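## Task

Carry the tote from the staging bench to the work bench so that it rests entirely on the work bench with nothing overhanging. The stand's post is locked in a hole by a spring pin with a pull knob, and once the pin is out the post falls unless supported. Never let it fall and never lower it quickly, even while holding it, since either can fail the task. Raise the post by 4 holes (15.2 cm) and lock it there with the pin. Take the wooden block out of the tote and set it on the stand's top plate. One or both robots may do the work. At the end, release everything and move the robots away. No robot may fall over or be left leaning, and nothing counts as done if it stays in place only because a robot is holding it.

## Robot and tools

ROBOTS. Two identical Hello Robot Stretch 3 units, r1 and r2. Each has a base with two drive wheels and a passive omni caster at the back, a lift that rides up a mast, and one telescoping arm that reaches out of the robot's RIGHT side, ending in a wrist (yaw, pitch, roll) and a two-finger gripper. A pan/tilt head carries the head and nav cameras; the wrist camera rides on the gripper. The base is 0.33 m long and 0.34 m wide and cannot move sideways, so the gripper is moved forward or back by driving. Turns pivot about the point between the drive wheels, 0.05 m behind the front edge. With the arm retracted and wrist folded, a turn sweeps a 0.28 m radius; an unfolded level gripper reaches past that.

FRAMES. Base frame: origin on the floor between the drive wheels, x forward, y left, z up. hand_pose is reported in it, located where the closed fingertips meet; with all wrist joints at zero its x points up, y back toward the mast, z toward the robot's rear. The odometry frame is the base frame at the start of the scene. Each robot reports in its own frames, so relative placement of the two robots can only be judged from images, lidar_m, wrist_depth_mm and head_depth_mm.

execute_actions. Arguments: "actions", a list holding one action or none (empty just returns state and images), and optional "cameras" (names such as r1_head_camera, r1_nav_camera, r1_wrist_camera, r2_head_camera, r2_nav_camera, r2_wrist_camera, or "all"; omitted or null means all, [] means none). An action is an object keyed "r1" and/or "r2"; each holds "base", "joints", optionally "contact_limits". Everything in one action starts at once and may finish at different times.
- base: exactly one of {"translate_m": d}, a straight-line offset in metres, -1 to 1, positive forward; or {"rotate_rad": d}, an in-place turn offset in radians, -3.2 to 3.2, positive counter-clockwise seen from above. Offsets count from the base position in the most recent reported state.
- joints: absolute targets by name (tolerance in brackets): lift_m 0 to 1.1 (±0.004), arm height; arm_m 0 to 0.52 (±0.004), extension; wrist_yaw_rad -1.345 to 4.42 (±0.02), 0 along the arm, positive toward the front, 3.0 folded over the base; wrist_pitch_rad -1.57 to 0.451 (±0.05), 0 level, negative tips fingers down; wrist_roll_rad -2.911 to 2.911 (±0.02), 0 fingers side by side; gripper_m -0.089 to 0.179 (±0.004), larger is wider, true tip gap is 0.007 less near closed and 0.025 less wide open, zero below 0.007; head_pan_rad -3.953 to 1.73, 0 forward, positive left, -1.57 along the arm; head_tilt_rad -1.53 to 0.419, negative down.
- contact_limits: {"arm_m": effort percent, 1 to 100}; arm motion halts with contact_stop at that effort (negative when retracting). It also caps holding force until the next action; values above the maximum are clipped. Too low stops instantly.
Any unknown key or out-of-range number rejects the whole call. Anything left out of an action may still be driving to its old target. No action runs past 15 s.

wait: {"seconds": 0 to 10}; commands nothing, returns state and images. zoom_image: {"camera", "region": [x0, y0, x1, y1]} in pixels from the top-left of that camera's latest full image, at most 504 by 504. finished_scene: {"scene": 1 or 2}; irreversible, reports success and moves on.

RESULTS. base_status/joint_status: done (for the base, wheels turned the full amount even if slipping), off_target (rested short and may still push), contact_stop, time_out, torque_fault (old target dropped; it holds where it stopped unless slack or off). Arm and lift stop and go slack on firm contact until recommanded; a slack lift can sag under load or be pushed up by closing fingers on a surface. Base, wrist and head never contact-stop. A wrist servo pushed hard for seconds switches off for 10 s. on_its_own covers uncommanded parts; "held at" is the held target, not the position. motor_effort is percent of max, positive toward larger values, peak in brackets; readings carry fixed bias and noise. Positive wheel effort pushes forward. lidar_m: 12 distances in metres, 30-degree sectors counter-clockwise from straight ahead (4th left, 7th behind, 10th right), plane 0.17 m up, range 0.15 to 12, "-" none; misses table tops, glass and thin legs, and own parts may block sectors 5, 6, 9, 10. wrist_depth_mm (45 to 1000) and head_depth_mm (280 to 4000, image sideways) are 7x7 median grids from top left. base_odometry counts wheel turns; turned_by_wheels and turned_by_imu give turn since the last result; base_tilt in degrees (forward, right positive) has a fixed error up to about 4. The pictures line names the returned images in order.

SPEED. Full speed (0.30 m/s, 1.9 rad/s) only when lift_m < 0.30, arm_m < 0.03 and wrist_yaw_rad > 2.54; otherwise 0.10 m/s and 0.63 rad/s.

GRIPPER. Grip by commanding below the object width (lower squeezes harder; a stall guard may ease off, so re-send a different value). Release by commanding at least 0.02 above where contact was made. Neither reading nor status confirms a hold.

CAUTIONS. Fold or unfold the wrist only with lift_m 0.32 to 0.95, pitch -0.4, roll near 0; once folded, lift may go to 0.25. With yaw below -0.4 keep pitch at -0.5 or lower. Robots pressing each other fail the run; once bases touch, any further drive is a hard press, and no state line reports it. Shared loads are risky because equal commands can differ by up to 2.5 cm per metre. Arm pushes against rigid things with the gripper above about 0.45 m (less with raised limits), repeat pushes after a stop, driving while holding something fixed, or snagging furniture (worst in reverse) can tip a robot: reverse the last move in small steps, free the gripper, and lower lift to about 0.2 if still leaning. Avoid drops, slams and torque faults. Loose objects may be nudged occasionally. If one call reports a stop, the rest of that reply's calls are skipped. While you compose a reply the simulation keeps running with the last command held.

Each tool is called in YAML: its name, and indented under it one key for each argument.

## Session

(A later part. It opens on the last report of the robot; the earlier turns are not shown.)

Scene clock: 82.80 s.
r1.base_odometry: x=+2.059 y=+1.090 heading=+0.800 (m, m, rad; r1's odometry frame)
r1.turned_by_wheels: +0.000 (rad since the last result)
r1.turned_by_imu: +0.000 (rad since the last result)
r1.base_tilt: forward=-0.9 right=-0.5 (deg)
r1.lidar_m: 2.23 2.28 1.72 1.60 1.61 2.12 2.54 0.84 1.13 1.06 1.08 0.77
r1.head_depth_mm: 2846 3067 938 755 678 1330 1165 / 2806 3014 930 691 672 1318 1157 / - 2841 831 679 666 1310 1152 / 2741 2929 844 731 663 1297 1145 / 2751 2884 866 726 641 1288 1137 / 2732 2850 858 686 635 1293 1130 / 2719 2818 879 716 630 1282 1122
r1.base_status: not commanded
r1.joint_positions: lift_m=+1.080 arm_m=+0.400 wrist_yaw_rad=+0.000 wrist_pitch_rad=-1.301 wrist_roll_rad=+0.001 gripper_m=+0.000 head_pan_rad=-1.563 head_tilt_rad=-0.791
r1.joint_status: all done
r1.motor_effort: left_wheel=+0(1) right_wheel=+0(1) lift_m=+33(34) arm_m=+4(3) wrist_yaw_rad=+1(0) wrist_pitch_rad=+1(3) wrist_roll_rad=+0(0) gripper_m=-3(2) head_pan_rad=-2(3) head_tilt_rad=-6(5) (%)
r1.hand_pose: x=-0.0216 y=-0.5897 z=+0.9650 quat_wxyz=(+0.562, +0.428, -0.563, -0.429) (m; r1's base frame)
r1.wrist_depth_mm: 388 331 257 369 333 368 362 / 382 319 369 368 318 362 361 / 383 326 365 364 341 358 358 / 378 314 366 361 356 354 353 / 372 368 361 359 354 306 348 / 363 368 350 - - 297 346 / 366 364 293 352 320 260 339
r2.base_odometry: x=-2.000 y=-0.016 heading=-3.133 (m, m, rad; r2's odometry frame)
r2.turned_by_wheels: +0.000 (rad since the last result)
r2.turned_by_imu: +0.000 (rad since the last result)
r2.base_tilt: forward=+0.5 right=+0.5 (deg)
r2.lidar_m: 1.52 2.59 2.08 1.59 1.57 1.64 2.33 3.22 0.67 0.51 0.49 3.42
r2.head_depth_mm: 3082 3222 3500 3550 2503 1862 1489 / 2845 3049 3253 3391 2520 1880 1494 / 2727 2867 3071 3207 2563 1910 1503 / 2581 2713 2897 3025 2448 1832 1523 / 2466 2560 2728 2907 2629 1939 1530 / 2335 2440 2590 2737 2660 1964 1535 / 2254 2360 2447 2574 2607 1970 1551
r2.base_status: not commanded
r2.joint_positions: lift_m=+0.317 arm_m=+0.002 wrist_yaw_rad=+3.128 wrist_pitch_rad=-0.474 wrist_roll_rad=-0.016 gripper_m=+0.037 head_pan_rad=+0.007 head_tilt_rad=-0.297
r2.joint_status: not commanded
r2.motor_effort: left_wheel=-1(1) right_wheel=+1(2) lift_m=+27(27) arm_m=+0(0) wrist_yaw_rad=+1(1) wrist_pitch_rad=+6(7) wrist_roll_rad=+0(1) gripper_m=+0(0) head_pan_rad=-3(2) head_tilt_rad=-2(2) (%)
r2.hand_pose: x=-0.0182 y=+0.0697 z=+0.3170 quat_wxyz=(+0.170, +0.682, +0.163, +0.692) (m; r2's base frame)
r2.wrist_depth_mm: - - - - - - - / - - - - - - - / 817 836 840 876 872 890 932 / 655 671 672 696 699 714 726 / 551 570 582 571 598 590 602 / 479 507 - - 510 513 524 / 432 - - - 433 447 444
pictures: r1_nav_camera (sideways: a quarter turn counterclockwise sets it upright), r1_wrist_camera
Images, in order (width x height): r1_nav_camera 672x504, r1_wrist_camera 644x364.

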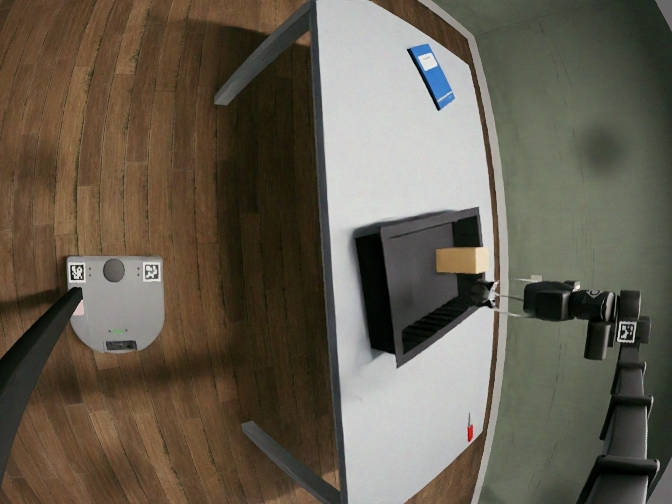

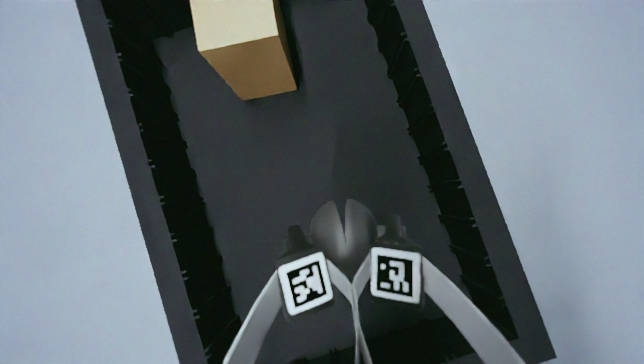

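execute_actions:
  actions:
    - {"r1":{"base":{"translate_m":0.07},"joints":{"arm_m":0.52,"gripper_m":0.14}}}
  cameras: ["r1_wrist_camera"]

execute_actions:
  actions:
    - {"r1":{"joints":{"lift_m":0.97}}}
  cameras: ["r1_wrist_camera","r1_head_camera"]

Scene clock: 85.03 s.
r1.base_odometry: x=+2.108 y=+1.140 heading=+0.800 (m, m, rad; r1's odometry frame)
r1.turned_by_wheels: +0.000 (rad since the last result)
r1.turned_by_imu: +0.000 (rad since the last result)
r1.base_tilt: forward=-0.9 right=-0.3 (deg)
r1.lidar_m: 2.17 2.20 1.72 1.62 1.62 2.13 2.60 0.90 1.13 1.06 1.08 0.71
r1.head_depth_mm: 2806 3055 937 694 660 1326 1168 / 2799 2987 833 715 656 1318 1157 / 2796 2973 886 735 650 1309 1153 / 2778 2911 836 731 644 1301 1145 / 2752 2921 859 690 641 1296 1137 / 2731 2842 890 723 636 1283 1129 / 2744 2791 881 716 631 1281 1128
r1.base_status: done
r1.joint_positions: lift_m=+1.080 arm_m=+0.520 wrist_yaw_rad=+0.000 wrist_pitch_rad=-1.301 wrist_roll_rad=+0.001 gripper_m=+0.140 head_pan_rad=-1.563 head_tilt_rad=-0.791
r1.joint_status: all done
r1.motor_effort: left_wheel=+0(2) right_wheel=+1(6) lift_m=+33(33) arm_m=+5(9) wrist_yaw_rad=+1(0) wrist_pitch_rad=+1(1) wrist_roll_rad=+0(0) gripper_m=+0(85) head_pan_rad=-3(2) head_tilt_rad=-5(5) (%)
r1.hand_pose: x=-0.0216 y=-0.7096 z=+0.9650 quat_wxyz=(+0.562, +0.428, -0.563, -0.429) (m; r1's base frame)
r1.wrist_depth_mm: 386 386 378 375 281 362 364 / 383 376 377 284 341 299 357 / 380 375 327 247 360 298 352 / 379 370 336 245 355 304 355 / 370 371 319 359 352 351 348 / 370 365 291 356 352 348 - / 362 360 293 351 347 342 276
r2.base_odometry: x=-2.000 y=-0.016 heading=-3.133 (m, m, rad; r2's odometry frame)
r2.turned_by_wheels: +0.000 (rad since the last result)
r2.turned_by_imu: +0.000 (rad since the last result)
r2.base_tilt: forward=+0.5 right=+0.5 (deg)
r2.lidar_m: 1.52 2.60 2.09 1.58 1.57 1.63 2.33 3.24 0.67 0.51 0.49 3.41
r2.head_depth_mm: 3037 3274 3472 3590 2509 1861 1485 / 2870 3059 3238 3383 2558 1888 1507 / 2733 2892 3052 3213 2559 1904 1517 / 2593 2741 2873 3004 2471 1847 1511 / 2471 2587 2758 2895 2633 1950 1531 / 2328 2456 2593 2735 2667 1977 1556 / 2248 2370 2458 2592 2646 1966 1551
r2.base_status: not commanded
r2.joint_positions: lift_m=+0.317 arm_m=+0.002 wrist_yaw_rad=+3.128 wrist_pitch_rad=-0.474 wrist_roll_rad=-0.016 gripper_m=+0.037 head_pan_rad=+0.007 head_tilt_rad=-0.297
r2.joint_status: not commanded
r2.motor_effort: left_wheel=-1(1) right_wheel=+1(2) lift_m=+27(27) arm_m=+0(0) wrist_yaw_rad=+1(1) wrist_pitch_rad=+6(7) wrist_roll_rad=+1(0) gripper_m=+0(0) head_pan_rad=-1(3) head_tilt_rad=-2(2) (%)
r2.hand_pose: x=-0.0182 y=+0.0697 z=+0.3170 quat_wxyz=(+0.170, +0.682, +0.163, +0.692) (m; r2's base frame)
r2.wrist_depth_mm: - - - - - - - / - - - - - - - / 823 827 847 868 899 907 919 / 659 659 673 705 719 736 739 / 559 565 567 579 602 606 616 / 476 495 - - 525 514 526 / 429 - - - 435 451 455
pictures: r1_wrist_camera
Images, in order (width x height): r1_wrist_camera 644x364.

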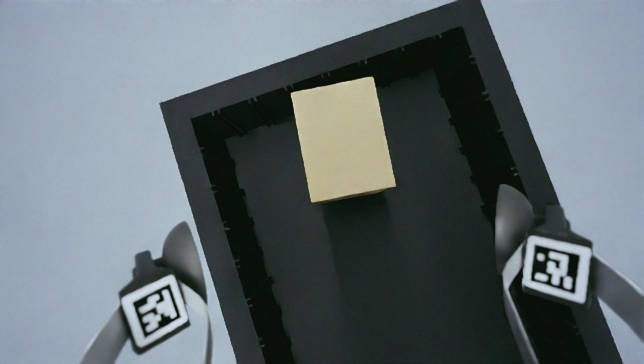

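Scene clock: 86.87 s.
r1.base_odometry: x=+2.108 y=+1.140 heading=+0.800 (m, m, rad; r1's odometry frame)
r1.turned_by_wheels: +0.000 (rad since the last result)
r1.turned_by_imu: +0.000 (rad since the last result)
r1.base_tilt: forward=-0.7 right=-0.3 (deg)
r1.lidar_m: 2.16 2.20 1.72 1.62 1.62 2.13 2.60 0.90 1.13 1.06 1.07 0.71
r1.head_depth_mm: - - 907 694 659 1330 1160 / - 3045 834 714 654 1320 1157 / - 2952 884 737 651 1310 1144 / 2756 2046 836 732 644 1308 1144 / 2766 2909 841 692 641 1296 1139 / 2738 2906 888 723 634 1290 1133 / 2734 2806 881 716 632 1285 1122
r1.base_status: not commanded
r1.joint_positions: lift_m=+0.970 arm_m=+0.520 wrist_yaw_rad=+0.000 wrist_pitch_rad=-1.301 wrist_roll_rad=+0.001 gripper_m=+0.140 head_pan_rad=-1.563 head_tilt_rad=-0.791
r1.joint_status: all done
r1.motor_effort: left_wheel=+0(0) right_wheel=+0(0) lift_m=+21(28) arm_m=+5(4) wrist_yaw_rad=+0(0) wrist_pitch_rad=+1(1) wrist_roll_rad=+0(0) gripper_m=+0(1) head_pan_rad=-4(4) head_tilt_rad=-5(5) (%)
r1.hand_pose: x=-0.0216 y=-0.7096 z=+0.8556 quat_wxyz=(+0.562, +0.428, -0.563, -0.429) (m; r1's base frame)
r1.wrist_depth_mm: 273 178 178 140 216 220 169 / 271 190 230 138 137 242 172 / 267 189 259 137 136 253 181 / 263 174 256 135 249 249 193 / 261 172 254 251 248 248 197 / 257 258 251 250 246 243 - / 256 167 222 247 243 241 238
r2.base_odometry: x=-2.000 y=-0.016 heading=-3.133 (m, m, rad; r2's odometry frame)
r2.turned_by_wheels: +0.000 (rad since the last result)
r2.turned_by_imu: +0.000 (rad since the last result)
r2.base_tilt: forward=+0.5 right=+0.5 (deg)
r2.lidar_m: 1.52 2.60 2.09 1.58 1.57 1.63 2.33 3.23 0.68 0.51 0.49 3.42
r2.head_depth_mm: 3056 3233 3502 3512 2474 1863 1487 / 2879 3024 3249 3413 2530 1886 1504 / 2723 2858 3076 3288 2573 1900 1510 / 2572 2718 2896 3044 2469 1829 1522 / 2456 2609 2739 2896 2629 1920 1536 / 2378 2460 2590 2732 2652 1955 1539 / 2237 2384 2474 2590 2631 1976 1544
r2.base_status: not commanded
r2.joint_positions: lift_m=+0.317 arm_m=+0.002 wrist_yaw_rad=+3.128 wrist_pitch_rad=-0.474 wrist_roll_rad=-0.016 gripper_m=+0.037 head_pan_rad=+0.007 head_tilt_rad=-0.297
r2.joint_status: not commanded
r2.motor_effort: left_wheel=-1(1) right_wheel=+1(2) lift_m=+27(27) arm_m=+0(0) wrist_yaw_rad=+1(1) wrist_pitch_rad=+6(6) wrist_roll_rad=+0(1) gripper_m=-1(0) head_pan_rad=-3(3) head_tilt_rad=-2(2) (%)
r2.hand_pose: x=-0.0182 y=+0.0697 z=+0.3170 quat_wxyz=(+0.170, +0.682, +0.163, +0.692) (m; r2's base frame)
r2.wrist_depth_mm: - - - - - - - / - - - - - - - / 803 845 869 863 913 918 927 / 667 675 681 698 699 713 716 / 558 562 564 583 595 590 608 / 481 499 - - 519 509 511 / 434 - - - 429 444 454
pictures: r1_head_camera (sideways: a quarter turn clockwise sets it upright), r1_wrist_camera
Images, in order (width x height): r1_head_camera 896x504, r1_wrist_camera 644x364.

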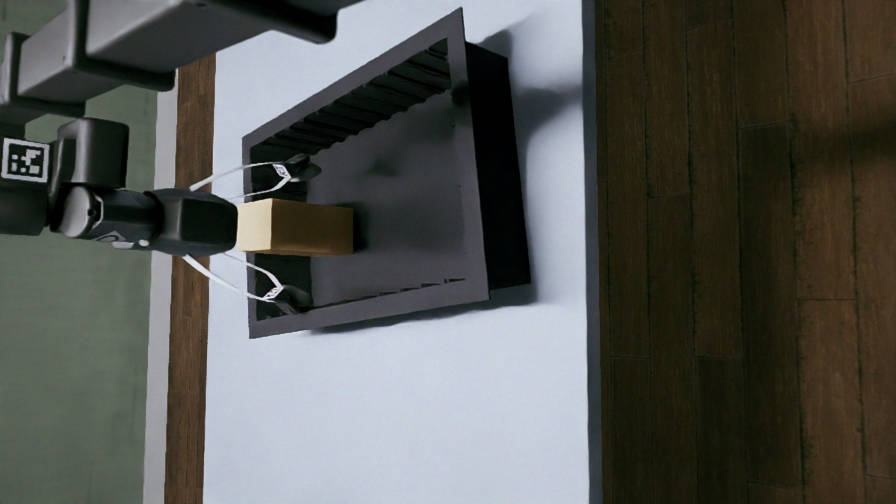

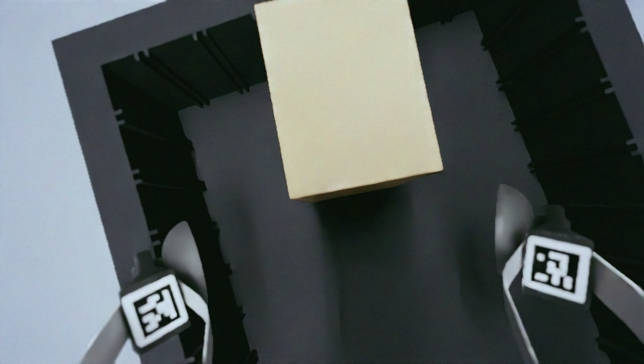

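execute_actions:
  actions:
    - {"r1":{"joints":{"wrist_pitch_rad":-1.0,"gripper_m":0.11}}}
  cameras: []

execute_actions:
  actions:
    - {"r1":{"joints":{"lift_m":0.92}}}
  cameras: ["r1_wrist_camera","r1_head_camera"]

Scene clock: 87.97 s.
r1.base_odometry: x=+2.108 y=+1.140 heading=+0.800 (m, m, rad; r1's odometry frame)
r1.turned_by_wheels: +0.000 (rad since the last result)
r1.turned_by_imu: +0.000 (rad since the last result)
r1.base_tilt: forward=-1.0 right=-0.4 (deg)
r1.lidar_m: 2.16 2.21 1.72 1.62 1.62 2.13 2.60 0.90 1.13 1.06 1.08 0.71
r1.head_depth_mm: - - 908 693 661 1331 1160 / - 3002 833 716 655 1315 1157 / - 2912 885 737 652 1305 1144 / 2773 2037 828 730 643 1308 1148 / 2764 2901 858 691 639 1298 1139 / 2769 2864 892 721 635 1284 1135 / 2733 2807 882 716 631 1282 1127
r1.base_status: not commanded
r1.joint_positions: lift_m=+0.970 arm_m=+0.520 wrist_yaw_rad=+0.000 wrist_pitch_rad=-1.012 wrist_roll_rad=+0.001 gripper_m=+0.110 head_pan_rad=-1.563 head_tilt_rad=-0.791
r1.joint_status: all done
r1.motor_effort: left_wheel=+0(0) right_wheel=+0(0) lift_m=+22(21) arm_m=+5(5) wrist_yaw_rad=+1(0) wrist_pitch_rad=+4(3) wrist_roll_rad=-1(0) gripper_m=+0(85) head_pan_rad=-3(4) head_tilt_rad=-5(5) (%)
r1.hand_pose: x=-0.0216 y=-0.7799 z=+0.8789 quat_wxyz=(+0.618, +0.343, -0.618, -0.343) (m; r1's base frame)
r1.wrist_depth_mm: 387 374 363 354 344 337 329 / 362 350 340 333 324 217 306 / 338 327 320 215 214 219 292 / 320 310 210 169 236 248 196 / 301 207 267 159 157 - 186 / 283 196 268 152 149 252 184 / 269 226 253 147 144 243 231
r2.base_odometry: x=-2.000 y=-0.016 heading=-3.133 (m, m, rad; r2's odometry frame)
r2.turned_by_wheels: +0.000 (rad since the last result)
r2.turned_by_imu: +0.000 (rad since the last result)
r2.base_tilt: forward=+0.5 right=+0.4 (deg)
r2.lidar_m: 1.52 2.59 2.09 1.58 1.57 1.64 2.33 3.23 0.68 0.51 0.49 3.42
r2.head_depth_mm: 3063 3266 3436 3534 2503 1864 1490 / 2855 3053 3236 3359 2525 1881 1490 / 2723 2880 3058 3267 2577 1893 1511 / 2570 2754 2909 3025 2479 1838 1524 / 2465 2606 2713 2893 2647 1937 1532 / 2333 2454 2589 2749 2655 1951 1535 / 2246 2348 2469 2591 2636 1974 1552
r2.base_status: not commanded
r2.joint_positions: lift_m=+0.317 arm_m=+0.002 wrist_yaw_rad=+3.128 wrist_pitch_rad=-0.474 wrist_roll_rad=-0.016 gripper_m=+0.037 head_pan_rad=+0.007 head_tilt_rad=-0.297
r2.joint_status: not commanded
r2.motor_effort: left_wheel=-1(1) right_wheel=+1(2) lift_m=+27(27) arm_m=+0(0) wrist_yaw_rad=+1(1) wrist_pitch_rad=+6(7) wrist_roll_rad=+1(0) gripper_m=+0(0) head_pan_rad=-1(2) head_tilt_rad=-1(2) (%)
r2.hand_pose: x=-0.0182 y=+0.0697 z=+0.3170 quat_wxyz=(+0.170, +0.682, +0.163, +0.692) (m; r2's base frame)
r2.wrist_depth_mm: - - - - - - - / - - - - - - - / 821 821 856 854 888 913 925 / 667 666 676 692 714 713 715 / 550 571 574 586 602 593 611 / 481 495 - - 529 522 524 / 439 - - - 435 446 452
pictures: none
No camera images: the call's "cameras" was empty. Leave "cameras" out to get every camera's image.

Scene clock: 89.30 s.
r1.base_odometry: x=+2.108 y=+1.140 heading=+0.800 (m, m, rad; r1's odometry frame)
r1.turned_by_wheels: +0.000 (rad since the last result)
r1.turned_by_imu: +0.000 (rad since the last result)
r1.base_tilt: forward=-1.0 right=-0.4 (deg)
r1.lidar_m: 2.16 2.20 1.72 1.62 1.62 2.13 2.61 0.90 1.12 1.06 1.08 0.71
r1.head_depth_mm: 2857 - - 662 658 1331 1163 / 2683 2851 829 716 656 1319 1152 / 2685 2856 885 738 651 1312 1155 / 2729 2974 823 732 643 1299 1146 / 2770 2885 852 690 642 1299 1140 / 2754 2862 889 721 636 1286 1133 / 2748 2824 883 716 631 1278 1130
r1.base_status: not commanded
r1.joint_positions: lift_m=+0.920 arm_m=+0.520 wrist_yaw_rad=-0.001 wrist_pitch_rad=-1.008 wrist_roll_rad=+0.001 gripper_m=+0.110 head_pan_rad=-1.563 head_tilt_rad=-0.791
r1.joint_status: all done
r1.motor_effort: left_wheel=-1(3) right_wheel=+3(7) lift_m=+22(21) arm_m=+4(4) wrist_yaw_rad=+1(2) wrist_pitch_rad=+3(4) wrist_roll_rad=+0(0) gripper_m=-1(2) head_pan_rad=-3(4) head_tilt_rad=-5(6) (%)
r1.hand_pose: x=-0.0217 y=-0.7809 z=+0.8294 quat_wxyz=(+0.619, +0.341, -0.619, -0.342) (m; r1's base frame)
r1.wrist_depth_mm: 315 312 302 294 285 171 170 / 299 288 283 276 168 179 161 / 279 269 165 122 120 220 163 / 161 163 183 114 113 229 170 / 152 184 232 108 106 - 183 / 144 162 218 103 101 205 185 / 138 147 207 98 96 198 196
r2.base_odometry: x=-2.000 y=-0.016 heading=-3.133 (m, m, rad; r2's odometry frame)
r2.turned_by_wheels: +0.000 (rad since the last result)
r2.turned_by_imu: +0.000 (rad since the last result)
r2.base_tilt: forward=+0.4 right=+0.6 (deg)
r2.lidar_m: 1.52 2.59 2.09 1.59 1.57 1.63 2.33 3.22 0.68 0.51 0.49 3.42
r2.head_depth_mm: 3053 3267 3497 3502 2520 1853 1478 / 2875 3081 3233 3362 2558 1894 1496 / 2725 2883 3053 3252 2565 1906 1510 / 2567 2723 2881 3022 2516 1840 1521 / 2482 2581 2741 2868 2642 1940 1535 / 2360 2447 2594 2733 2662 1943 1544 / 2241 2357 2460 2587 2623 1979 1560
r2.base_status: not commanded
r2.joint_positions: lift_m=+0.317 arm_m=+0.002 wrist_yaw_rad=+3.128 wrist_pitch_rad=-0.474 wrist_roll_rad=-0.016 gripper_m=+0.037 head_pan_rad=+0.007 head_tilt_rad=-0.297
r2.joint_status: not commanded
r2.motor_effort: left_wheel=-1(1) right_wheel=+2(2) lift_m=+27(27) arm_m=+0(0) wrist_yaw_rad=+1(1) wrist_pitch_rad=+7(7) wrist_roll_rad=+0(0) gripper_m=+0(0) head_pan_rad=-3(3) head_tilt_rad=-2(2) (%)
r2.hand_pose: x=-0.0182 y=+0.0697 z=+0.3170 quat_wxyz=(+0.170, +0.682, +0.163, +0.692) (m; r2's base frame)
r2.wrist_depth_mm: - - - - - - - / - - - - - - - / 816 852 847 855 883 893 952 / 661 665 675 695 733 729 727 / 554 573 578 577 598 595 606 / 483 495 - - 524 509 518 / 430 - - - 434 447 450
pictures: r1_head_camera (sideways: a quarter turn clockwise sets it upright), r1_wrist_camera
Images, in order (width x height): r1_head_camera 896x504, r1_wrist_camera 644x364.

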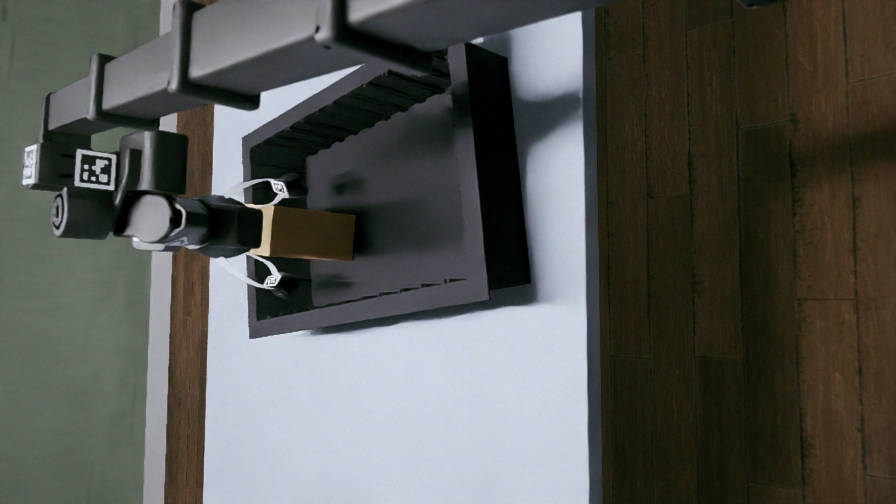

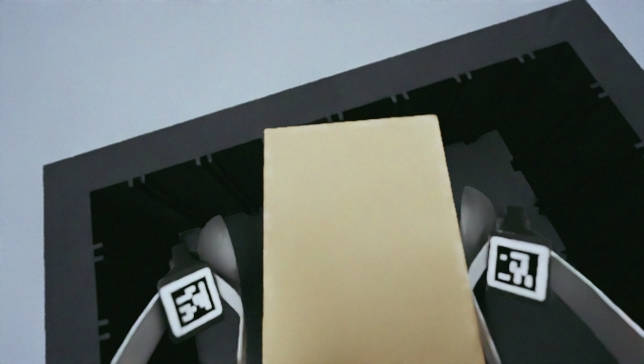

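execute_actions:
  actions:
    - {"r1":{"joints":{"gripper_m":0.02}}}
  cameras: []

execute_actions:
  actions:
    - {"r1":{"joints":{"lift_m":1.08}}}
  cameras: []

execute_actions:
  actions:
    - {"r1":{"base":{"translate_m":-0.45},"joints":{"arm_m":0.35}}}
  cameras: ["r1_nav_camera"]

execute_actions:
  actions:
    - {"r1":{"joints":{"lift_m":0.915}}}
  cameras: ["r1_nav_camera"]

Scene clock: 90.87 s.
r1.base_odometry: x=+2.108 y=+1.140 heading=+0.800 (m, m, rad; r1's odometry frame)
r1.turned_by_wheels: +0.000 (rad since the last result)
r1.turned_by_imu: +0.000 (rad since the last result)
r1.base_tilt: forward=-0.8 right=-0.3 (deg)
r1.lidar_m: 2.16 2.20 1.72 1.62 1.62 2.13 2.61 0.90 1.13 1.05 1.08 0.71
r1.head_depth_mm: 2830 - - 664 660 1330 1165 / 2691 2876 827 716 655 1321 1159 / 2662 2855 886 738 650 1313 1150 / 2720 2923 822 730 643 1302 1143 / 2774 2910 857 691 640 1292 1135 / 2729 2885 890 722 635 1288 1135 / 2730 2827 880 717 629 1287 1123
r1.base_status: not commanded
r1.joint_positions: lift_m=+0.920 arm_m=+0.520 wrist_yaw_rad=-0.001 wrist_pitch_rad=-1.008 wrist_roll_rad=+0.001 gripper_m=+0.021 head_pan_rad=-1.563 head_tilt_rad=-0.791
r1.joint_status: all done
r1.motor_effort: left_wheel=-1(1) right_wheel=+3(2) lift_m=+21(22) arm_m=+5(5) wrist_yaw_rad=+1(1) wrist_pitch_rad=+2(3) wrist_roll_rad=+0(0) gripper_m=-29(100) head_pan_rad=-2(3) head_tilt_rad=-5(6) (%)
r1.hand_pose: x=-0.0217 y=-0.7809 z=+0.8294 quat_wxyz=(+0.619, +0.341, -0.619, -0.342) (m; r1's base frame)
r1.wrist_depth_mm: 320 308 302 293 287 172 170 / 297 292 284 277 168 178 161 / 280 272 164 121 170 220 164 / 162 162 183 114 113 230 170 / 153 187 232 109 106 221 183 / 144 165 107 103 101 206 188 / 137 148 208 98 96 197 195
r2.base_odometry: x=-2.000 y=-0.016 heading=-3.133 (m, m, rad; r2's odometry frame)
r2.turned_by_wheels: +0.000 (rad since the last result)
r2.turned_by_imu: +0.000 (rad since the last result)
r2.base_tilt: forward=+0.4 right=+0.5 (deg)
r2.lidar_m: 1.51 2.59 2.09 1.59 1.57 1.63 2.33 3.22 0.68 0.51 0.49 3.41
r2.head_depth_mm: 3031 3239 3498 3627 2486 1863 1475 / 2874 3085 3242 3343 2531 1896 1494 / 2746 2884 3066 3261 2573 1903 1510 / 2584 2730 2891 3015 2490 1832 1517 / 2486 2612 2711 2907 2635 1949 1526 / 2355 2452 2608 2741 2668 1950 1545 / 2230 2351 2472 2564 2625 1961 1559
r2.base_status: not commanded
r2.joint_positions: lift_m=+0.317 arm_m=+0.002 wrist_yaw_rad=+3.128 wrist_pitch_rad=-0.474 wrist_roll_rad=-0.016 gripper_m=+0.037 head_pan_rad=+0.007 head_tilt_rad=-0.297
r2.joint_status: not commanded
r2.motor_effort: left_wheel=-1(1) right_wheel=+1(1) lift_m=+27(27) arm_m=+0(0) wrist_yaw_rad=+1(1) wrist_pitch_rad=+7(7) wrist_roll_rad=+0(1) gripper_m=+0(0) head_pan_rad=-3(2) head_tilt_rad=-2(2) (%)
r2.hand_pose: x=-0.0182 y=+0.0697 z=+0.3170 quat_wxyz=(+0.170, +0.682, +0.163, +0.692) (m; r2's base frame)
r2.wrist_depth_mm: - - - - - - - / - - - - - - - / 808 849 824 880 859 915 944 / 657 686 692 704 710 710 741 / 547 570 571 581 589 601 612 / 483 501 - - 520 517 517 / 432 - - - 429 447 456
pictures: none
No camera images: the call's "cameras" was empty. Leave "cameras" out to get every camera's image.

Scene clock: 93.17 s.
r1.base_odometry: x=+2.108 y=+1.140 heading=+0.800 (m, m, rad; r1's odometry frame)
r1.turned_by_wheels: +0.000 (rad since the last result)
r1.turned_by_imu: +0.001 (rad since the last result)
r1.base_tilt: forward=-1.0 right=-0.4 (deg)
r1.lidar_m: 2.16 2.21 1.72 1.62 1.62 2.13 2.61 0.90 1.12 1.06 1.07 0.71
r1.head_depth_mm: 2816 2996 938 692 660 1336 1159 / 2796 3006 835 714 655 1317 1159 / 2847 887 893 737 649 1313 1157 / 2796 694 875 731 643 1305 1143 / 2753 2940 857 691 641 1290 1138 / 2758 2824 888 722 636 1287 1130 / 2721 2815 882 715 632 1278 1122
r1.base_status: not commanded
r1.joint_positions: lift_m=+1.080 arm_m=+0.520 wrist_yaw_rad=+0.000 wrist_pitch_rad=-1.019 wrist_roll_rad=+0.001 gripper_m=+0.031 head_pan_rad=-1.563 head_tilt_rad=-0.791
r1.joint_status: all done
r1.on_its_own: gripper_m is held at +0.030, not at your +0.020, by its stall guard, which is still easing
r1.motor_effort: left_wheel=+0(2) right_wheel=+0(3) lift_m=+35(35) arm_m=+4(5) wrist_yaw_rad=+1(2) wrist_pitch_rad=+6(6) wrist_roll_rad=+0(1) gripper_m=-23(29) head_pan_rad=-4(3) head_tilt_rad=-5(6) (%)
r1.hand_pose: x=-0.0217 y=-0.7783 z=+0.9874 quat_wxyz=(+0.617, +0.345, -0.617, -0.346) (m; r1's base frame)
r1.wrist_depth_mm: - - - 487 471 466 445 / 494 479 466 461 438 435 426 / 460 457 443 434 419 408 406 / 434 428 423 147 144 378 385 / 412 405 309 129 122 371 365 / 392 384 321 114 108 348 351 / 373 365 281 103 98 333 296
r2.base_odometry: x=-2.000 y=-0.016 heading=-3.133 (m, m, rad; r2's odometry frame)
r2.turned_by_wheels: +0.000 (rad since the last result)
r2.turned_by_imu: +0.000 (rad since the last result)
r2.base_tilt: forward=+0.6 right=+0.6 (deg)
r2.lidar_m: 1.52 2.59 2.09 1.59 1.57 1.63 2.33 3.23 0.67 0.51 0.49 3.41
r2.head_depth_mm: 3060 3285 3496 3549 2502 1863 1480 / 2891 3090 3257 3405 2532 1873 1495 / 2739 2879 3079 3218 2596 1898 1503 / 2588 2732 2881 3019 2484 1824 1519 / 2483 2594 2732 2873 2663 1939 1528 / 2345 2439 2613 2728 2663 1956 1556 / 2227 2346 2476 2573 2639 1983 1551
r2.base_status: not commanded
r2.joint_positions: lift_m=+0.317 arm_m=+0.002 wrist_yaw_rad=+3.128 wrist_pitch_rad=-0.474 wrist_roll_rad=-0.016 gripper_m=+0.037 head_pan_rad=+0.007 head_tilt_rad=-0.297
r2.joint_status: not commanded
r2.motor_effort: left_wheel=-2(1) right_wheel=+1(2) lift_m=+27(27) arm_m=+0(0) wrist_yaw_rad=+1(1) wrist_pitch_rad=+6(6) wrist_roll_rad=+0(0) gripper_m=+0(1) head_pan_rad=-3(3) head_tilt_rad=-2(2) (%)
r2.hand_pose: x=-0.0182 y=+0.0697 z=+0.3170 quat_wxyz=(+0.170, +0.682, +0.163, +0.692) (m; r2's base frame)
r2.wrist_depth_mm: - - - - - - - / - - - - - - - / 818 840 841 879 897 930 921 / 669 684 676 699 701 708 711 / 552 559 571 571 596 602 601 / 482 497 - - 522 511 517 / 431 - - - 434 453 452
pictures: none
No camera images: the call's "cameras" was empty. Leave "cameras" out to get every camera's image.

Scene clock: 98.90 s.
r1.base_odometry: x=+1.794 y=+0.818 heading=+0.800 (m, m, rad; r1's odometry frame)
r1.turned_by_wheels: +0.000 (rad since the last result)
r1.turned_by_imu: +0.002 (rad since the last result)
r1.base_tilt: forward=-0.9 right=-0.3 (deg)
r1.lidar_m: 2.61 2.44 1.68 1.56 1.59 2.08 3.56 2.18 0.57 1.09 1.11 1.12
r1.head_depth_mm: 2853 3047 938 752 799 1254 1159 / 2844 3015 927 745 1434 1321 1156 / - 2926 859 740 1422 1311 1149 / 2792 2007 824 734 1420 1307 1145 / 2799 2907 902 729 1410 1291 1139 / 2784 2879 893 721 1395 1288 1132 / 2771 2795 852 697 1393 1274 1124
r1.base_status: done
r1.joint_positions: lift_m=+1.080 arm_m=+0.350 wrist_yaw_rad=+0.000 wrist_pitch_rad=-1.019 wrist_roll_rad=+0.001 gripper_m=+0.037 head_pan_rad=-1.563 head_tilt_rad=-0.791
r1.joint_status: all done
r1.on_its_own: gripper_m is held at +0.036, not at your +0.020, by its stall guard, which is not easing now
r1.motor_effort: left_wheel=+0(3) right_wheel=+1(6) lift_m=+35(35) arm_m=-4(9) wrist_yaw_rad=+1(1) wrist_pitch_rad=+6(6) wrist_roll_rad=-1(0) gripper_m=-21(23) head_pan_rad=-4(4) head_tilt_rad=-5(5) (%)
r1.hand_pose: x=-0.0217 y=-0.6091 z=+0.9874 quat_wxyz=(+0.617, +0.345, -0.617, -0.346) (m; r1's base frame)
r1.wrist_depth_mm: 530 512 502 497 474 466 - / 476 485 471 461 451 439 437 / 420 457 441 431 422 412 406 / 389 427 412 147 145 390 386 / 369 402 404 129 122 378 366 / 344 386 367 114 108 351 352 / 328 365 355 103 98 342 334
r2.base_odometry: x=-2.000 y=-0.016 heading=-3.133 (m, m, rad; r2's odometry frame)
r2.turned_by_wheels: +0.000 (rad since the last result)
r2.turned_by_imu: -0.001 (rad since the last result)
r2.base_tilt: forward=+0.5 right=+0.5 (deg)
r2.lidar_m: 1.52 2.59 2.09 1.59 1.57 1.63 2.33 3.24 0.67 0.51 0.49 3.43
r2.head_depth_mm: 3044 3219 3442 3549 2497 1859 1490 / 2884 3086 3207 3402 2524 1880 1496 / 2750 2905 3110 3231 2596 1896 1507 / 2582 2717 2886 3040 2492 1840 1517 / 2457 2568 2735 2869 2646 1945 1532 / 2347 2452 2582 2746 2687 1969 1548 / 2237 2353 2463 2587 2635 1971 1556
r2.base_status: not commanded
r2.joint_positions: lift_m=+0.317 arm_m=+0.002 wrist_yaw_rad=+3.128 wrist_pitch_rad=-0.474 wrist_roll_rad=-0.016 gripper_m=+0.037 head_pan_rad=+0.007 head_tilt_rad=-0.297
r2.joint_status: not commanded
r2.motor_effort: left_wheel=-1(1) right_wheel=+1(2) lift_m=+26(27) arm_m=+0(0) wrist_yaw_rad=+1(1) wrist_pitch_rad=+6(6) wrist_roll_rad=+0(1) gripper_m=-1(1) head_pan_rad=-2(1) head_tilt_rad=-2(2) (%)
r2.hand_pose: x=-0.0182 y=+0.0697 z=+0.3170 quat_wxyz=(+0.170, +0.682, +0.163, +0.692) (m; r2's base frame)
r2.wrist_depth_mm: - - - - - - - / - - - - - - - / 802 828 821 866 880 903 947 / 672 665 681 701 714 722 749 / 565 565 563 591 593 592 602 / 481 500 - - 522 510 523 / 434 - - - 433 450 456
pictures: r1_nav_camera (sideways: a quarter turn counterclockwise sets it upright)
Images, in order (width x height): r1_nav_camera 672x504.

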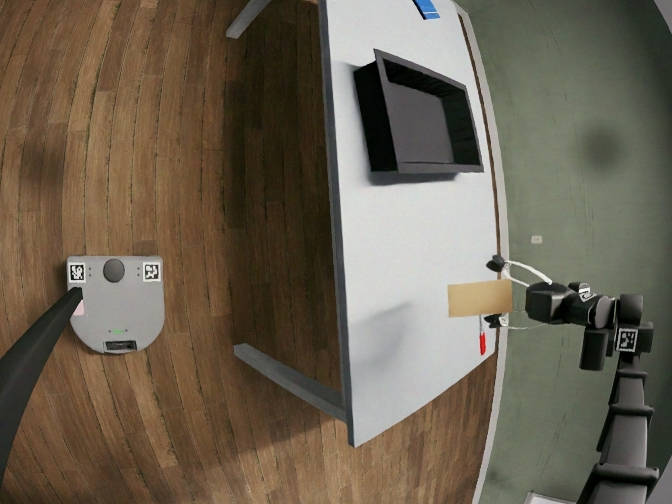

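Scene clock: 101.57 s.
r1.base_odometry: x=+1.794 y=+0.818 heading=+0.800 (m, m, rad; r1's odometry frame)
r1.turned_by_wheels: +0.000 (rad since the last result)
r1.turned_by_imu: +0.000 (rad since the last result)
r1.base_tilt: forward=-0.9 right=-0.4 (deg)
r1.lidar_m: 2.61 2.45 1.68 1.55 1.59 2.08 3.56 2.17 0.57 1.09 1.11 1.12
r1.head_depth_mm: 2825 - - 753 802 1255 1161 / 2756 - 924 749 1435 1314 1159 / 2748 - 892 722 1428 1315 1143 / 2802 3003 653 695 1418 1303 1139 / 2775 2868 903 726 1401 1296 1140 / 2742 2870 888 722 1408 1286 1130 / 2745 2815 856 696 1389 1279 1125
r1.base_status: not commanded
r1.joint_positions: lift_m=+0.935 arm_m=+0.350 wrist_yaw_rad=+0.000 wrist_pitch_rad=-0.967 wrist_roll_rad=+0.006 gripper_m=+0.037 head_pan_rad=-1.563 head_tilt_rad=-0.791
r1.joint_status: lift_m contact_stop (moved -0.144 of -0.165)
r1.on_its_own: gripper_m is held at +0.036, not at your +0.020, by its stall guard, which is not easing now; lift_m is slack since a contact_stop, until your next command for it (your +0.915 is given up)
r1.motor_effort: left_wheel=+1(1) right_wheel=-2(5) lift_m=+26(29) arm_m=-3(5) wrist_yaw_rad=+1(0) wrist_pitch_rad=-9(22) wrist_roll_rad=-2(3) gripper_m=-22(22) head_pan_rad=-3(4) head_tilt_rad=-5(6) (%)
r1.hand_pose: x=-0.0216 y=-0.6208 z=+0.8494 quat_wxyz=(+0.624, +0.328, -0.628, -0.330) (m; r1's base frame)
r1.wrist_depth_mm: 370 362 345 331 326 312 304 / 343 331 320 313 303 293 283 / 316 303 299 288 281 275 268 / 293 287 281 272 264 257 254 / 274 266 262 133 125 244 238 / 258 251 239 115 109 228 225 / 244 239 232 102 96 219 213
r2.base_odometry: x=-2.000 y=-0.016 heading=-3.133 (m, m, rad; r2's odometry frame)
r2.turned_by_wheels: +0.000 (rad since the last result)
r2.turned_by_imu: +0.000 (rad since the last result)
r2.base_tilt: forward=+0.5 right=+0.6 (deg)
r2.lidar_m: 1.52 2.59 2.09 1.59 1.57 1.63 2.34 3.23 0.67 0.51 0.49 3.42
r2.head_depth_mm: 3056 3221 3487 3536 2504 1856 1483 / 2893 3052 3237 3353 2540 1888 1501 / 2698 2885 3074 3250 2563 1907 1510 / 2543 2712 2843 3036 2475 1836 1516 / 2459 2567 2729 2877 2632 1934 1530 / 2353 2451 2572 2758 2651 1982 1539 / 2242 2357 2453 2601 2619 1979 1555
r2.base_status: not commanded
r2.joint_positions: lift_m=+0.317 arm_m=+0.002 wrist_yaw_rad=+3.128 wrist_pitch_rad=-0.474 wrist_roll_rad=-0.016 gripper_m=+0.037 head_pan_rad=+0.007 head_tilt_rad=-0.297
r2.joint_status: not commanded
r2.motor_effort: left_wheel=-1(1) right_wheel=+2(1) lift_m=+26(27) arm_m=+0(0) wrist_yaw_rad=+1(0) wrist_pitch_rad=+7(7) wrist_roll_rad=+0(0) gripper_m=-1(0) head_pan_rad=-2(3) head_tilt_rad=-2(2) (%)
r2.hand_pose: x=-0.0182 y=+0.0697 z=+0.3170 quat_wxyz=(+0.170, +0.682, +0.163, +0.692) (m; r2's base frame)
r2.wrist_depth_mm: - - - - - - - / - - - - - - - / 826 839 844 873 869 894 948 / 653 670 686 705 713 718 742 / 544 558 576 580 600 591 604 / 482 493 - - 516 509 521 / 433 - - - 429 441 450
pictures: r1_nav_camera (sideways: a quarter turn counterclockwise sets it upright)
Images, in order (width x height): r1_nav_camera 672x504.

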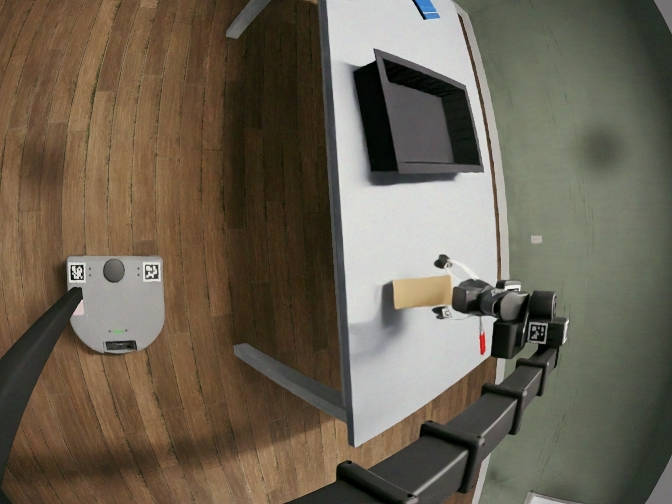

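execute_actions:
  actions:
    - {"r1":{"joints":{"gripper_m":0.12}}}
  cameras: []

execute_actions:
  actions:
    - {"r1":{"joints":{"lift_m":1.1}}}
  cameras: []

execute_actions:
  actions:
    - {"r1":{"base":{"translate_m":0.38},"joints":{"arm_m":0.3,"wrist_pitch_rad":-1.5,"wrist_roll_rad":1.57,"gripper_m":0.08}}}
  cameras: []

execute_actions:
  actions:
    - {"r1":{"joints":{"lift_m":0.97}}}
  cameras: ["r1_nav_camera","r1_wrist_camera"]

Scene clock: 103.47 s.
r1.base_odometry: x=+1.794 y=+0.818 heading=+0.800 (m, m, rad; r1's odometry frame)
r1.turned_by_wheels: +0.000 (rad since the last result)
r1.turned_by_imu: +0.000 (rad since the last result)
r1.base_tilt: forward=-0.9 right=-0.3 (deg)
r1.lidar_m: 2.61 2.45 1.68 1.55 1.59 2.08 3.57 2.18 0.57 1.09 1.11 1.12
r1.head_depth_mm: 2831 - - 753 803 1249 1161 / 2761 - 926 745 1437 1313 1153 / 2770 - 904 684 1421 1314 1153 / 2811 3038 850 679 1418 1304 1141 / 2791 2929 902 728 1402 1297 1133 / 2775 2863 891 722 1399 1287 1130 / 2732 2810 854 697 1384 1280 1122
r1.base_status: not commanded
r1.joint_positions: lift_m=+0.936 arm_m=+0.350 wrist_yaw_rad=+0.000 wrist_pitch_rad=-1.006 wrist_roll_rad=+0.004 gripper_m=+0.120 head_pan_rad=-1.563 head_tilt_rad=-0.791
r1.joint_status: all done
r1.on_its_own: lift_m is slack since a contact_stop, until your next command for it (your +0.915 is given up)
r1.motor_effort: left_wheel=+0(1) right_wheel=-1(2) lift_m=+27(28) arm_m=-3(3) wrist_yaw_rad=+0(0) wrist_pitch_rad=+2(9) wrist_roll_rad=-1(2) gripper_m=+0(83) head_pan_rad=-2(2) head_tilt_rad=-5(5) (%)
r1.hand_pose: x=-0.0216 y=-0.6120 z=+0.8452 quat_wxyz=(+0.618, +0.340, -0.621, -0.342) (m; r1's base frame)
r1.wrist_depth_mm: 343 334 323 317 305 302 290 / 322 314 302 296 288 280 272 / 300 289 285 278 270 264 258 / 281 275 266 262 255 250 245 / 264 261 253 251 243 - 234 / 250 248 240 235 232 223 222 / 238 231 228 225 113 215 211
r2.base_odometry: x=-2.000 y=-0.016 heading=-3.133 (m, m, rad; r2's odometry frame)
r2.turned_by_wheels: +0.000 (rad since the last result)
r2.turned_by_imu: +0.000 (rad since the last result)
r2.base_tilt: forward=+0.4 right=+0.5 (deg)
r2.lidar_m: 1.52 2.59 2.08 1.59 1.57 1.63 2.34 3.21 0.67 0.51 0.49 3.43
r2.head_depth_mm: 3072 3272 3486 3576 2499 1874 1490 / 2884 3057 3223 3395 2529 1882 1489 / 2730 2872 3036 3218 2593 1902 1513 / 2581 2739 2902 2989 2508 1842 1518 / 2436 2593 2741 2864 2631 1935 1542 / 2362 2460 2597 2769 2700 1968 1548 / 2250 2344 2462 2593 2655 1983 1553
r2.base_status: not commanded
r2.joint_positions: lift_m=+0.317 arm_m=+0.002 wrist_yaw_rad=+3.128 wrist_pitch_rad=-0.474 wrist_roll_rad=-0.016 gripper_m=+0.037 head_pan_rad=+0.007 head_tilt_rad=-0.297
r2.joint_status: not commanded
r2.motor_effort: left_wheel=-1(1) right_wheel=+1(2) lift_m=+27(27) arm_m=+0(0) wrist_yaw_rad=+0(1) wrist_pitch_rad=+7(6) wrist_roll_rad=+0(0) gripper_m=+0(0) head_pan_rad=-3(2) head_tilt_rad=-2(3) (%)
r2.hand_pose: x=-0.0182 y=+0.0697 z=+0.3170 quat_wxyz=(+0.170, +0.682, +0.163, +0.692) (m; r2's base frame)
r2.wrist_depth_mm: - - - - - - - / - - - - - - - / 828 829 832 858 888 893 917 / 667 669 691 683 707 718 747 / 564 581 573 586 599 587 605 / 478 508 - - 521 507 514 / 436 - - - 435 452 449
pictures: none
No camera images: the call's "cameras" was empty. Leave "cameras" out to get every camera's image.

Scene clock: 105.80 s.
r1.base_odometry: x=+1.794 y=+0.818 heading=+0.800 (m, m, rad; r1's odometry frame)
r1.turned_by_wheels: +0.000 (rad since the last result)
r1.turned_by_imu: +0.001 (rad since the last result)
r1.base_tilt: forward=-0.8 right=-0.4 (deg)
r1.lidar_m: 2.60 2.45 1.68 1.55 1.59 2.08 3.58 2.17 0.57 1.09 1.12 1.11
r1.head_depth_mm: 2851 3051 941 753 800 1258 1167 / 2815 2996 932 747 1435 1314 1156 / - 2932 919 683 1428 1312 1149 / 2751 2906 912 678 1422 1300 1145 / 2807 2875 903 729 1407 1296 1138 / 2790 2853 891 723 1397 1287 1128 / 2768 2817 852 698 1395 1283 1128
r1.base_status: not commanded
r1.joint_positions: lift_m=+1.100 arm_m=+0.350 wrist_yaw_rad=+0.000 wrist_pitch_rad=-1.007 wrist_roll_rad=+0.004 gripper_m=+0.120 head_pan_rad=-1.563 head_tilt_rad=-0.791
r1.joint_status: all done
r1.motor_effort: left_wheel=+0(0) right_wheel=+0(1) lift_m=+33(34) arm_m=-3(3) wrist_yaw_rad=+1(0) wrist_pitch_rad=+2(2) wrist_roll_rad=-2(2) gripper_m=+0(0) head_pan_rad=-3(4) head_tilt_rad=-5(6) (%)
r1.hand_pose: x=-0.0216 y=-0.6118 z=+1.0090 quat_wxyz=(+0.618, +0.340, -0.620, -0.342) (m; r1's base frame)
r1.wrist_depth_mm: 564 551 537 523 507 492 - / 523 512 507 483 478 465 - / 430 484 473 468 446 441 435 / 416 454 443 441 425 414 404 / 392 428 426 413 410 - 383 / 381 407 395 394 379 371 367 / 357 380 382 371 358 356 351
r2.base_odometry: x=-2.000 y=-0.016 heading=-3.133 (m, m, rad; r2's odometry frame)
r2.turned_by_wheels: +0.000 (rad since the last result)
r2.turned_by_imu: +0.000 (rad since the last result)
r2.base_tilt: forward=+0.5 right=+0.5 (deg)
r2.lidar_m: 1.52 2.59 2.09 1.59 1.57 1.63 2.33 3.23 0.68 0.51 0.49 3.42
r2.head_depth_mm: 3023 3208 3465 3611 2492 1852 1477 / 2915 3062 3295 3378 2533 1890 1497 / 2726 2897 3040 3232 2585 1895 1507 / 2581 2707 2889 3041 2470 1835 1525 / 2441 2599 2744 2898 2642 1946 1527 / 2331 2457 2588 2734 2667 1961 1545 / 2238 2351 2461 2583 2627 1974 1545
r2.base_status: not commanded
r2.joint_positions: lift_m=+0.317 arm_m=+0.002 wrist_yaw_rad=+3.128 wrist_pitch_rad=-0.474 wrist_roll_rad=-0.016 gripper_m=+0.037 head_pan_rad=+0.007 head_tilt_rad=-0.297
r2.joint_status: not commanded
r2.motor_effort: left_wheel=-1(1) right_wheel=+1(1) lift_m=+27(27) arm_m=+0(0) wrist_yaw_rad=+1(1) wrist_pitch_rad=+6(7) wrist_roll_rad=+0(0) gripper_m=+0(1) head_pan_rad=-3(2) head_tilt_rad=-2(2) (%)
r2.hand_pose: x=-0.0182 y=+0.0697 z=+0.3170 quat_wxyz=(+0.170, +0.682, +0.163, +0.692) (m; r2's base frame)
r2.wrist_depth_mm: - - - - - - - / - - - - - - - / 819 834 867 856 888 950 933 / 675 662 676 686 719 732 733 / 556 558 571 572 598 585 611 / 485 497 - - 518 514 525 / 438 - - - 436 445 452
pictures: none
No camera images: the call's "cameras" was empty. Leave "cameras" out to get every camera's image.

Scene clock: 110.90 s.
r1.base_odometry: x=+2.059 y=+1.090 heading=+0.800 (m, m, rad; r1's odometry frame)
r1.turned_by_wheels: +0.000 (rad since the last result)
r1.turned_by_imu: +0.001 (rad since the last result)
r1.base_tilt: forward=-1.1 right=-0.3 (deg)
r1.lidar_m: 2.24 2.27 1.72 1.60 1.61 2.13 2.53 0.84 1.13 1.06 1.09 0.77
r1.head_depth_mm: 2777 2953 941 755 680 1323 1165 / 2777 2883 929 690 672 1322 1155 / - 2862 829 674 667 1307 1147 / 2638 1141 888 694 661 1303 1148 / 2765 2899 872 724 642 1294 1137 / 2722 2864 859 686 636 1285 1132 / 2757 2806 885 716 631 1279 1126
r1.base_status: done
r1.joint_positions: lift_m=+1.100 arm_m=+0.300 wrist_yaw_rad=+0.000 wrist_pitch_rad=-1.494 wrist_roll_rad=+1.566 gripper_m=+0.080 head_pan_rad=-1.563 head_tilt_rad=-0.791
r1.joint_status: all done
r1.motor_effort: left_wheel=+0(4) right_wheel=+0(6) lift_m=+33(33) arm_m=-4(9) wrist_yaw_rad=+0(1) wrist_pitch_rad=-2(2) wrist_roll_rad=+2(2) gripper_m=+0(85) head_pan_rad=-2(4) head_tilt_rad=-5(5) (%)
r1.hand_pose: x=-0.0215 y=-0.4408 z=+0.9811 quat_wxyz=(+0.002, +0.001, -0.734, -0.680) (m; r1's base frame)
r1.wrist_depth_mm: 375 358 274 341 - - 939 / 379 289 357 348 - - - / 335 382 373 364 - - - / 411 389 384 377 - - - / 414 405 394 384 387 - - / 424 423 - 340 397 - - / 401 391 335 422 409 - -
r2.base_odometry: x=-2.000 y=-0.016 heading=-3.133 (m, m, rad; r2's odometry frame)
r2.turned_by_wheels: +0.000 (rad since the last result)
r2.turned_by_imu: +0.000 (rad since the last result)
r2.base_tilt: forward=+0.6 right=+0.6 (deg)
r2.lidar_m: 1.52 2.59 2.09 1.59 1.57 1.63 2.34 3.23 0.67 0.51 0.49 3.41
r2.head_depth_mm: 3039 3253 3421 3559 2493 1867 1492 / 2883 3031 3268 3439 2530 1877 1495 / 2732 2849 3079 3236 2584 1885 1505 / 2587 2731 2898 3015 2492 1820 1519 / 2473 2577 2709 2900 2656 1942 1531 / 2347 2452 2605 2719 2664 1950 1544 / 2248 2351 2451 2571 2630 1974 1560
r2.base_status: not commanded
r2.joint_positions: lift_m=+0.317 arm_m=+0.002 wrist_yaw_rad=+3.128 wrist_pitch_rad=-0.474 wrist_roll_rad=-0.016 gripper_m=+0.037 head_pan_rad=+0.007 head_tilt_rad=-0.297
r2.joint_status: not commanded
r2.motor_effort: left_wheel=-1(1) right_wheel=+1(1) lift_m=+27(27) arm_m=+0(0) wrist_yaw_rad=+1(1) wrist_pitch_rad=+6(6) wrist_roll_rad=+0(0) gripper_m=-1(0) head_pan_rad=-3(3) head_tilt_rad=-2(2) (%)
r2.hand_pose: x=-0.0182 y=+0.0697 z=+0.3170 quat_wxyz=(+0.170, +0.682, +0.163, +0.692) (m; r2's base frame)
r2.wrist_depth_mm: - - - - - - - / - - - - - - - / 803 829 847 876 889 870 912 / 667 680 686 695 703 717 740 / 554 569 567 588 610 591 606 / 484 500 - - 511 502 516 / 435 - - - 429 442 450
pictures: none
No camera images: the call's "cameras" was empty. Leave "cameras" out to get every camera's image.

Scene clock: 112.90 s.
r1.base_odometry: x=+2.059 y=+1.090 heading=+0.800 (m, m, rad; r1's odometry frame)
r1.turned_by_wheels: +0.000 (rad since the last result)
r1.turned_by_imu: +0.000 (rad since the last result)
r1.base_tilt: forward=-0.8 right=-0.4 (deg)
r1.lidar_m: 2.24 2.27 1.72 1.60 1.61 2.13 2.54 0.84 1.13 1.06 1.08 0.77
r1.head_depth_mm: 2754 - 906 754 677 1329 1165 / - - 977 689 674 1314 1157 / 2683 - 826 679 667 1314 1149 / 2738 2961 - 729 661 1303 1144 / 2778 2879 870 724 643 1297 1139 / 2739 2833 859 685 636 1288 1132 / 2748 2806 880 716 630 1288 1126
r1.base_status: not commanded
r1.joint_positions: lift_m=+0.970 arm_m=+0.300 wrist_yaw_rad=+0.000 wrist_pitch_rad=-1.494 wrist_roll_rad=+1.566 gripper_m=+0.080 head_pan_rad=-1.563 head_tilt_rad=-0.791
r1.joint_status: all done
r1.motor_effort: left_wheel=+0(0) right_wheel=+0(0) lift_m=+22(28) arm_m=-4(4) wrist_yaw_rad=+0(0) wrist_pitch_rad=-1(1) wrist_roll_rad=+2(2) gripper_m=+0(0) head_pan_rad=-2(2) head_tilt_rad=-5(5) (%)
r1.hand_pose: x=-0.0215 y=-0.4407 z=+0.8516 quat_wxyz=(+0.002, +0.001, -0.734, -0.680) (m; r1's base frame)
r1.wrist_depth_mm: 154 173 148 225 901 - - / 206 240 152 232 909 - - / 254 248 242 236 238 - 906 / 263 256 250 243 243 965 906 / 273 268 256 165 250 - 934 / 284 277 - 171 260 - - / 296 286 276 176 268 - -
r2.base_odometry: x=-2.000 y=-0.016 heading=-3.133 (m, m, rad; r2's odometry frame)
r2.turned_by_wheels: +0.000 (rad since the last result)
r2.turned_by_imu: +0.000 (rad since the last result)
r2.base_tilt: forward=+0.5 right=+0.5 (deg)
r2.lidar_m: 1.52 2.59 2.08 1.59 1.57 1.63 2.34 3.23 0.67 0.51 0.49 3.43
r2.head_depth_mm: 3089 3261 3476 3544 2501 1863 1485 / 2887 3061 3231 3368 2549 1872 1502 / 2741 2854 3077 3234 2556 1896 1512 / 2590 2740 2855 3048 2485 1824 1516 / 2450 2590 2740 2908 2648 1941 1535 / 2365 2455 2592 2744 2669 1964 1542 / 2237 2346 2450 2586 2629 1985 1556
r2.base_status: not commanded
r2.joint_positions: lift_m=+0.317 arm_m=+0.002 wrist_yaw_rad=+3.128 wrist_pitch_rad=-0.474 wrist_roll_rad=-0.016 gripper_m=+0.037 head_pan_rad=+0.007 head_tilt_rad=-0.297
r2.joint_status: not commanded
r2.motor_effort: left_wheel=-1(1) right_wheel=+1(1) lift_m=+27(27) arm_m=+0(0) wrist_yaw_rad=+1(1) wrist_pitch_rad=+6(6) wrist_roll_rad=+0(1) gripper_m=+0(0) head_pan_rad=-3(3) head_tilt_rad=-2(2) (%)
r2.hand_pose: x=-0.0182 y=+0.0697 z=+0.3170 quat_wxyz=(+0.170, +0.682, +0.163, +0.692) (m; r2's base frame)
r2.wrist_depth_mm: - - - - - - - / - - - - - - - / 830 843 845 873 900 918 933 / 651 649 677 707 710 739 742 / 561 565 572 577 594 595 609 / 478 500 - - 513 510 521 / 429 - - - 433 448 446
pictures: r1_nav_camera (sideways: a quarter turn counterclockwise sets it upright), r1_wrist_camera
Images, in order (width x height): r1_nav_camera 672x504, r1_wrist_camera 644x364.

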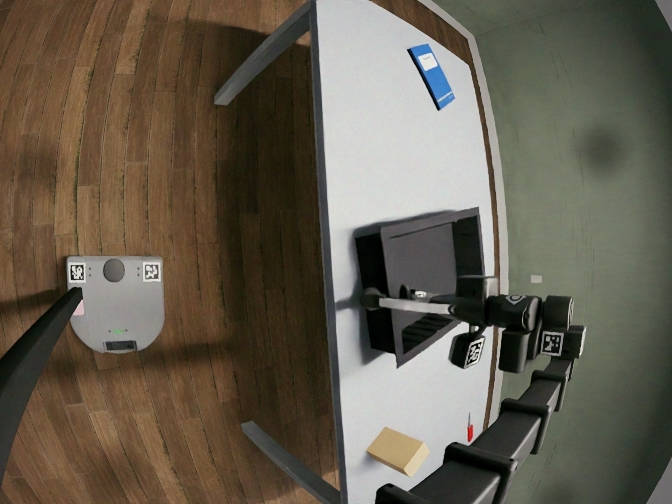

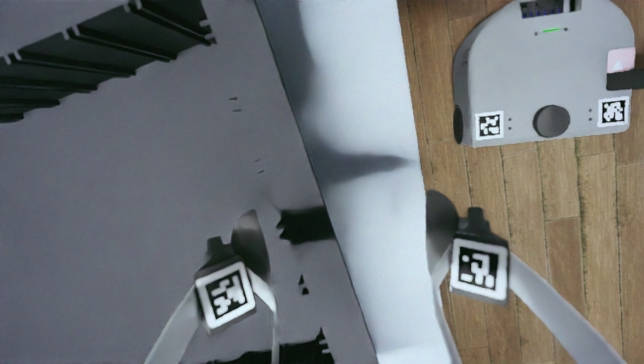

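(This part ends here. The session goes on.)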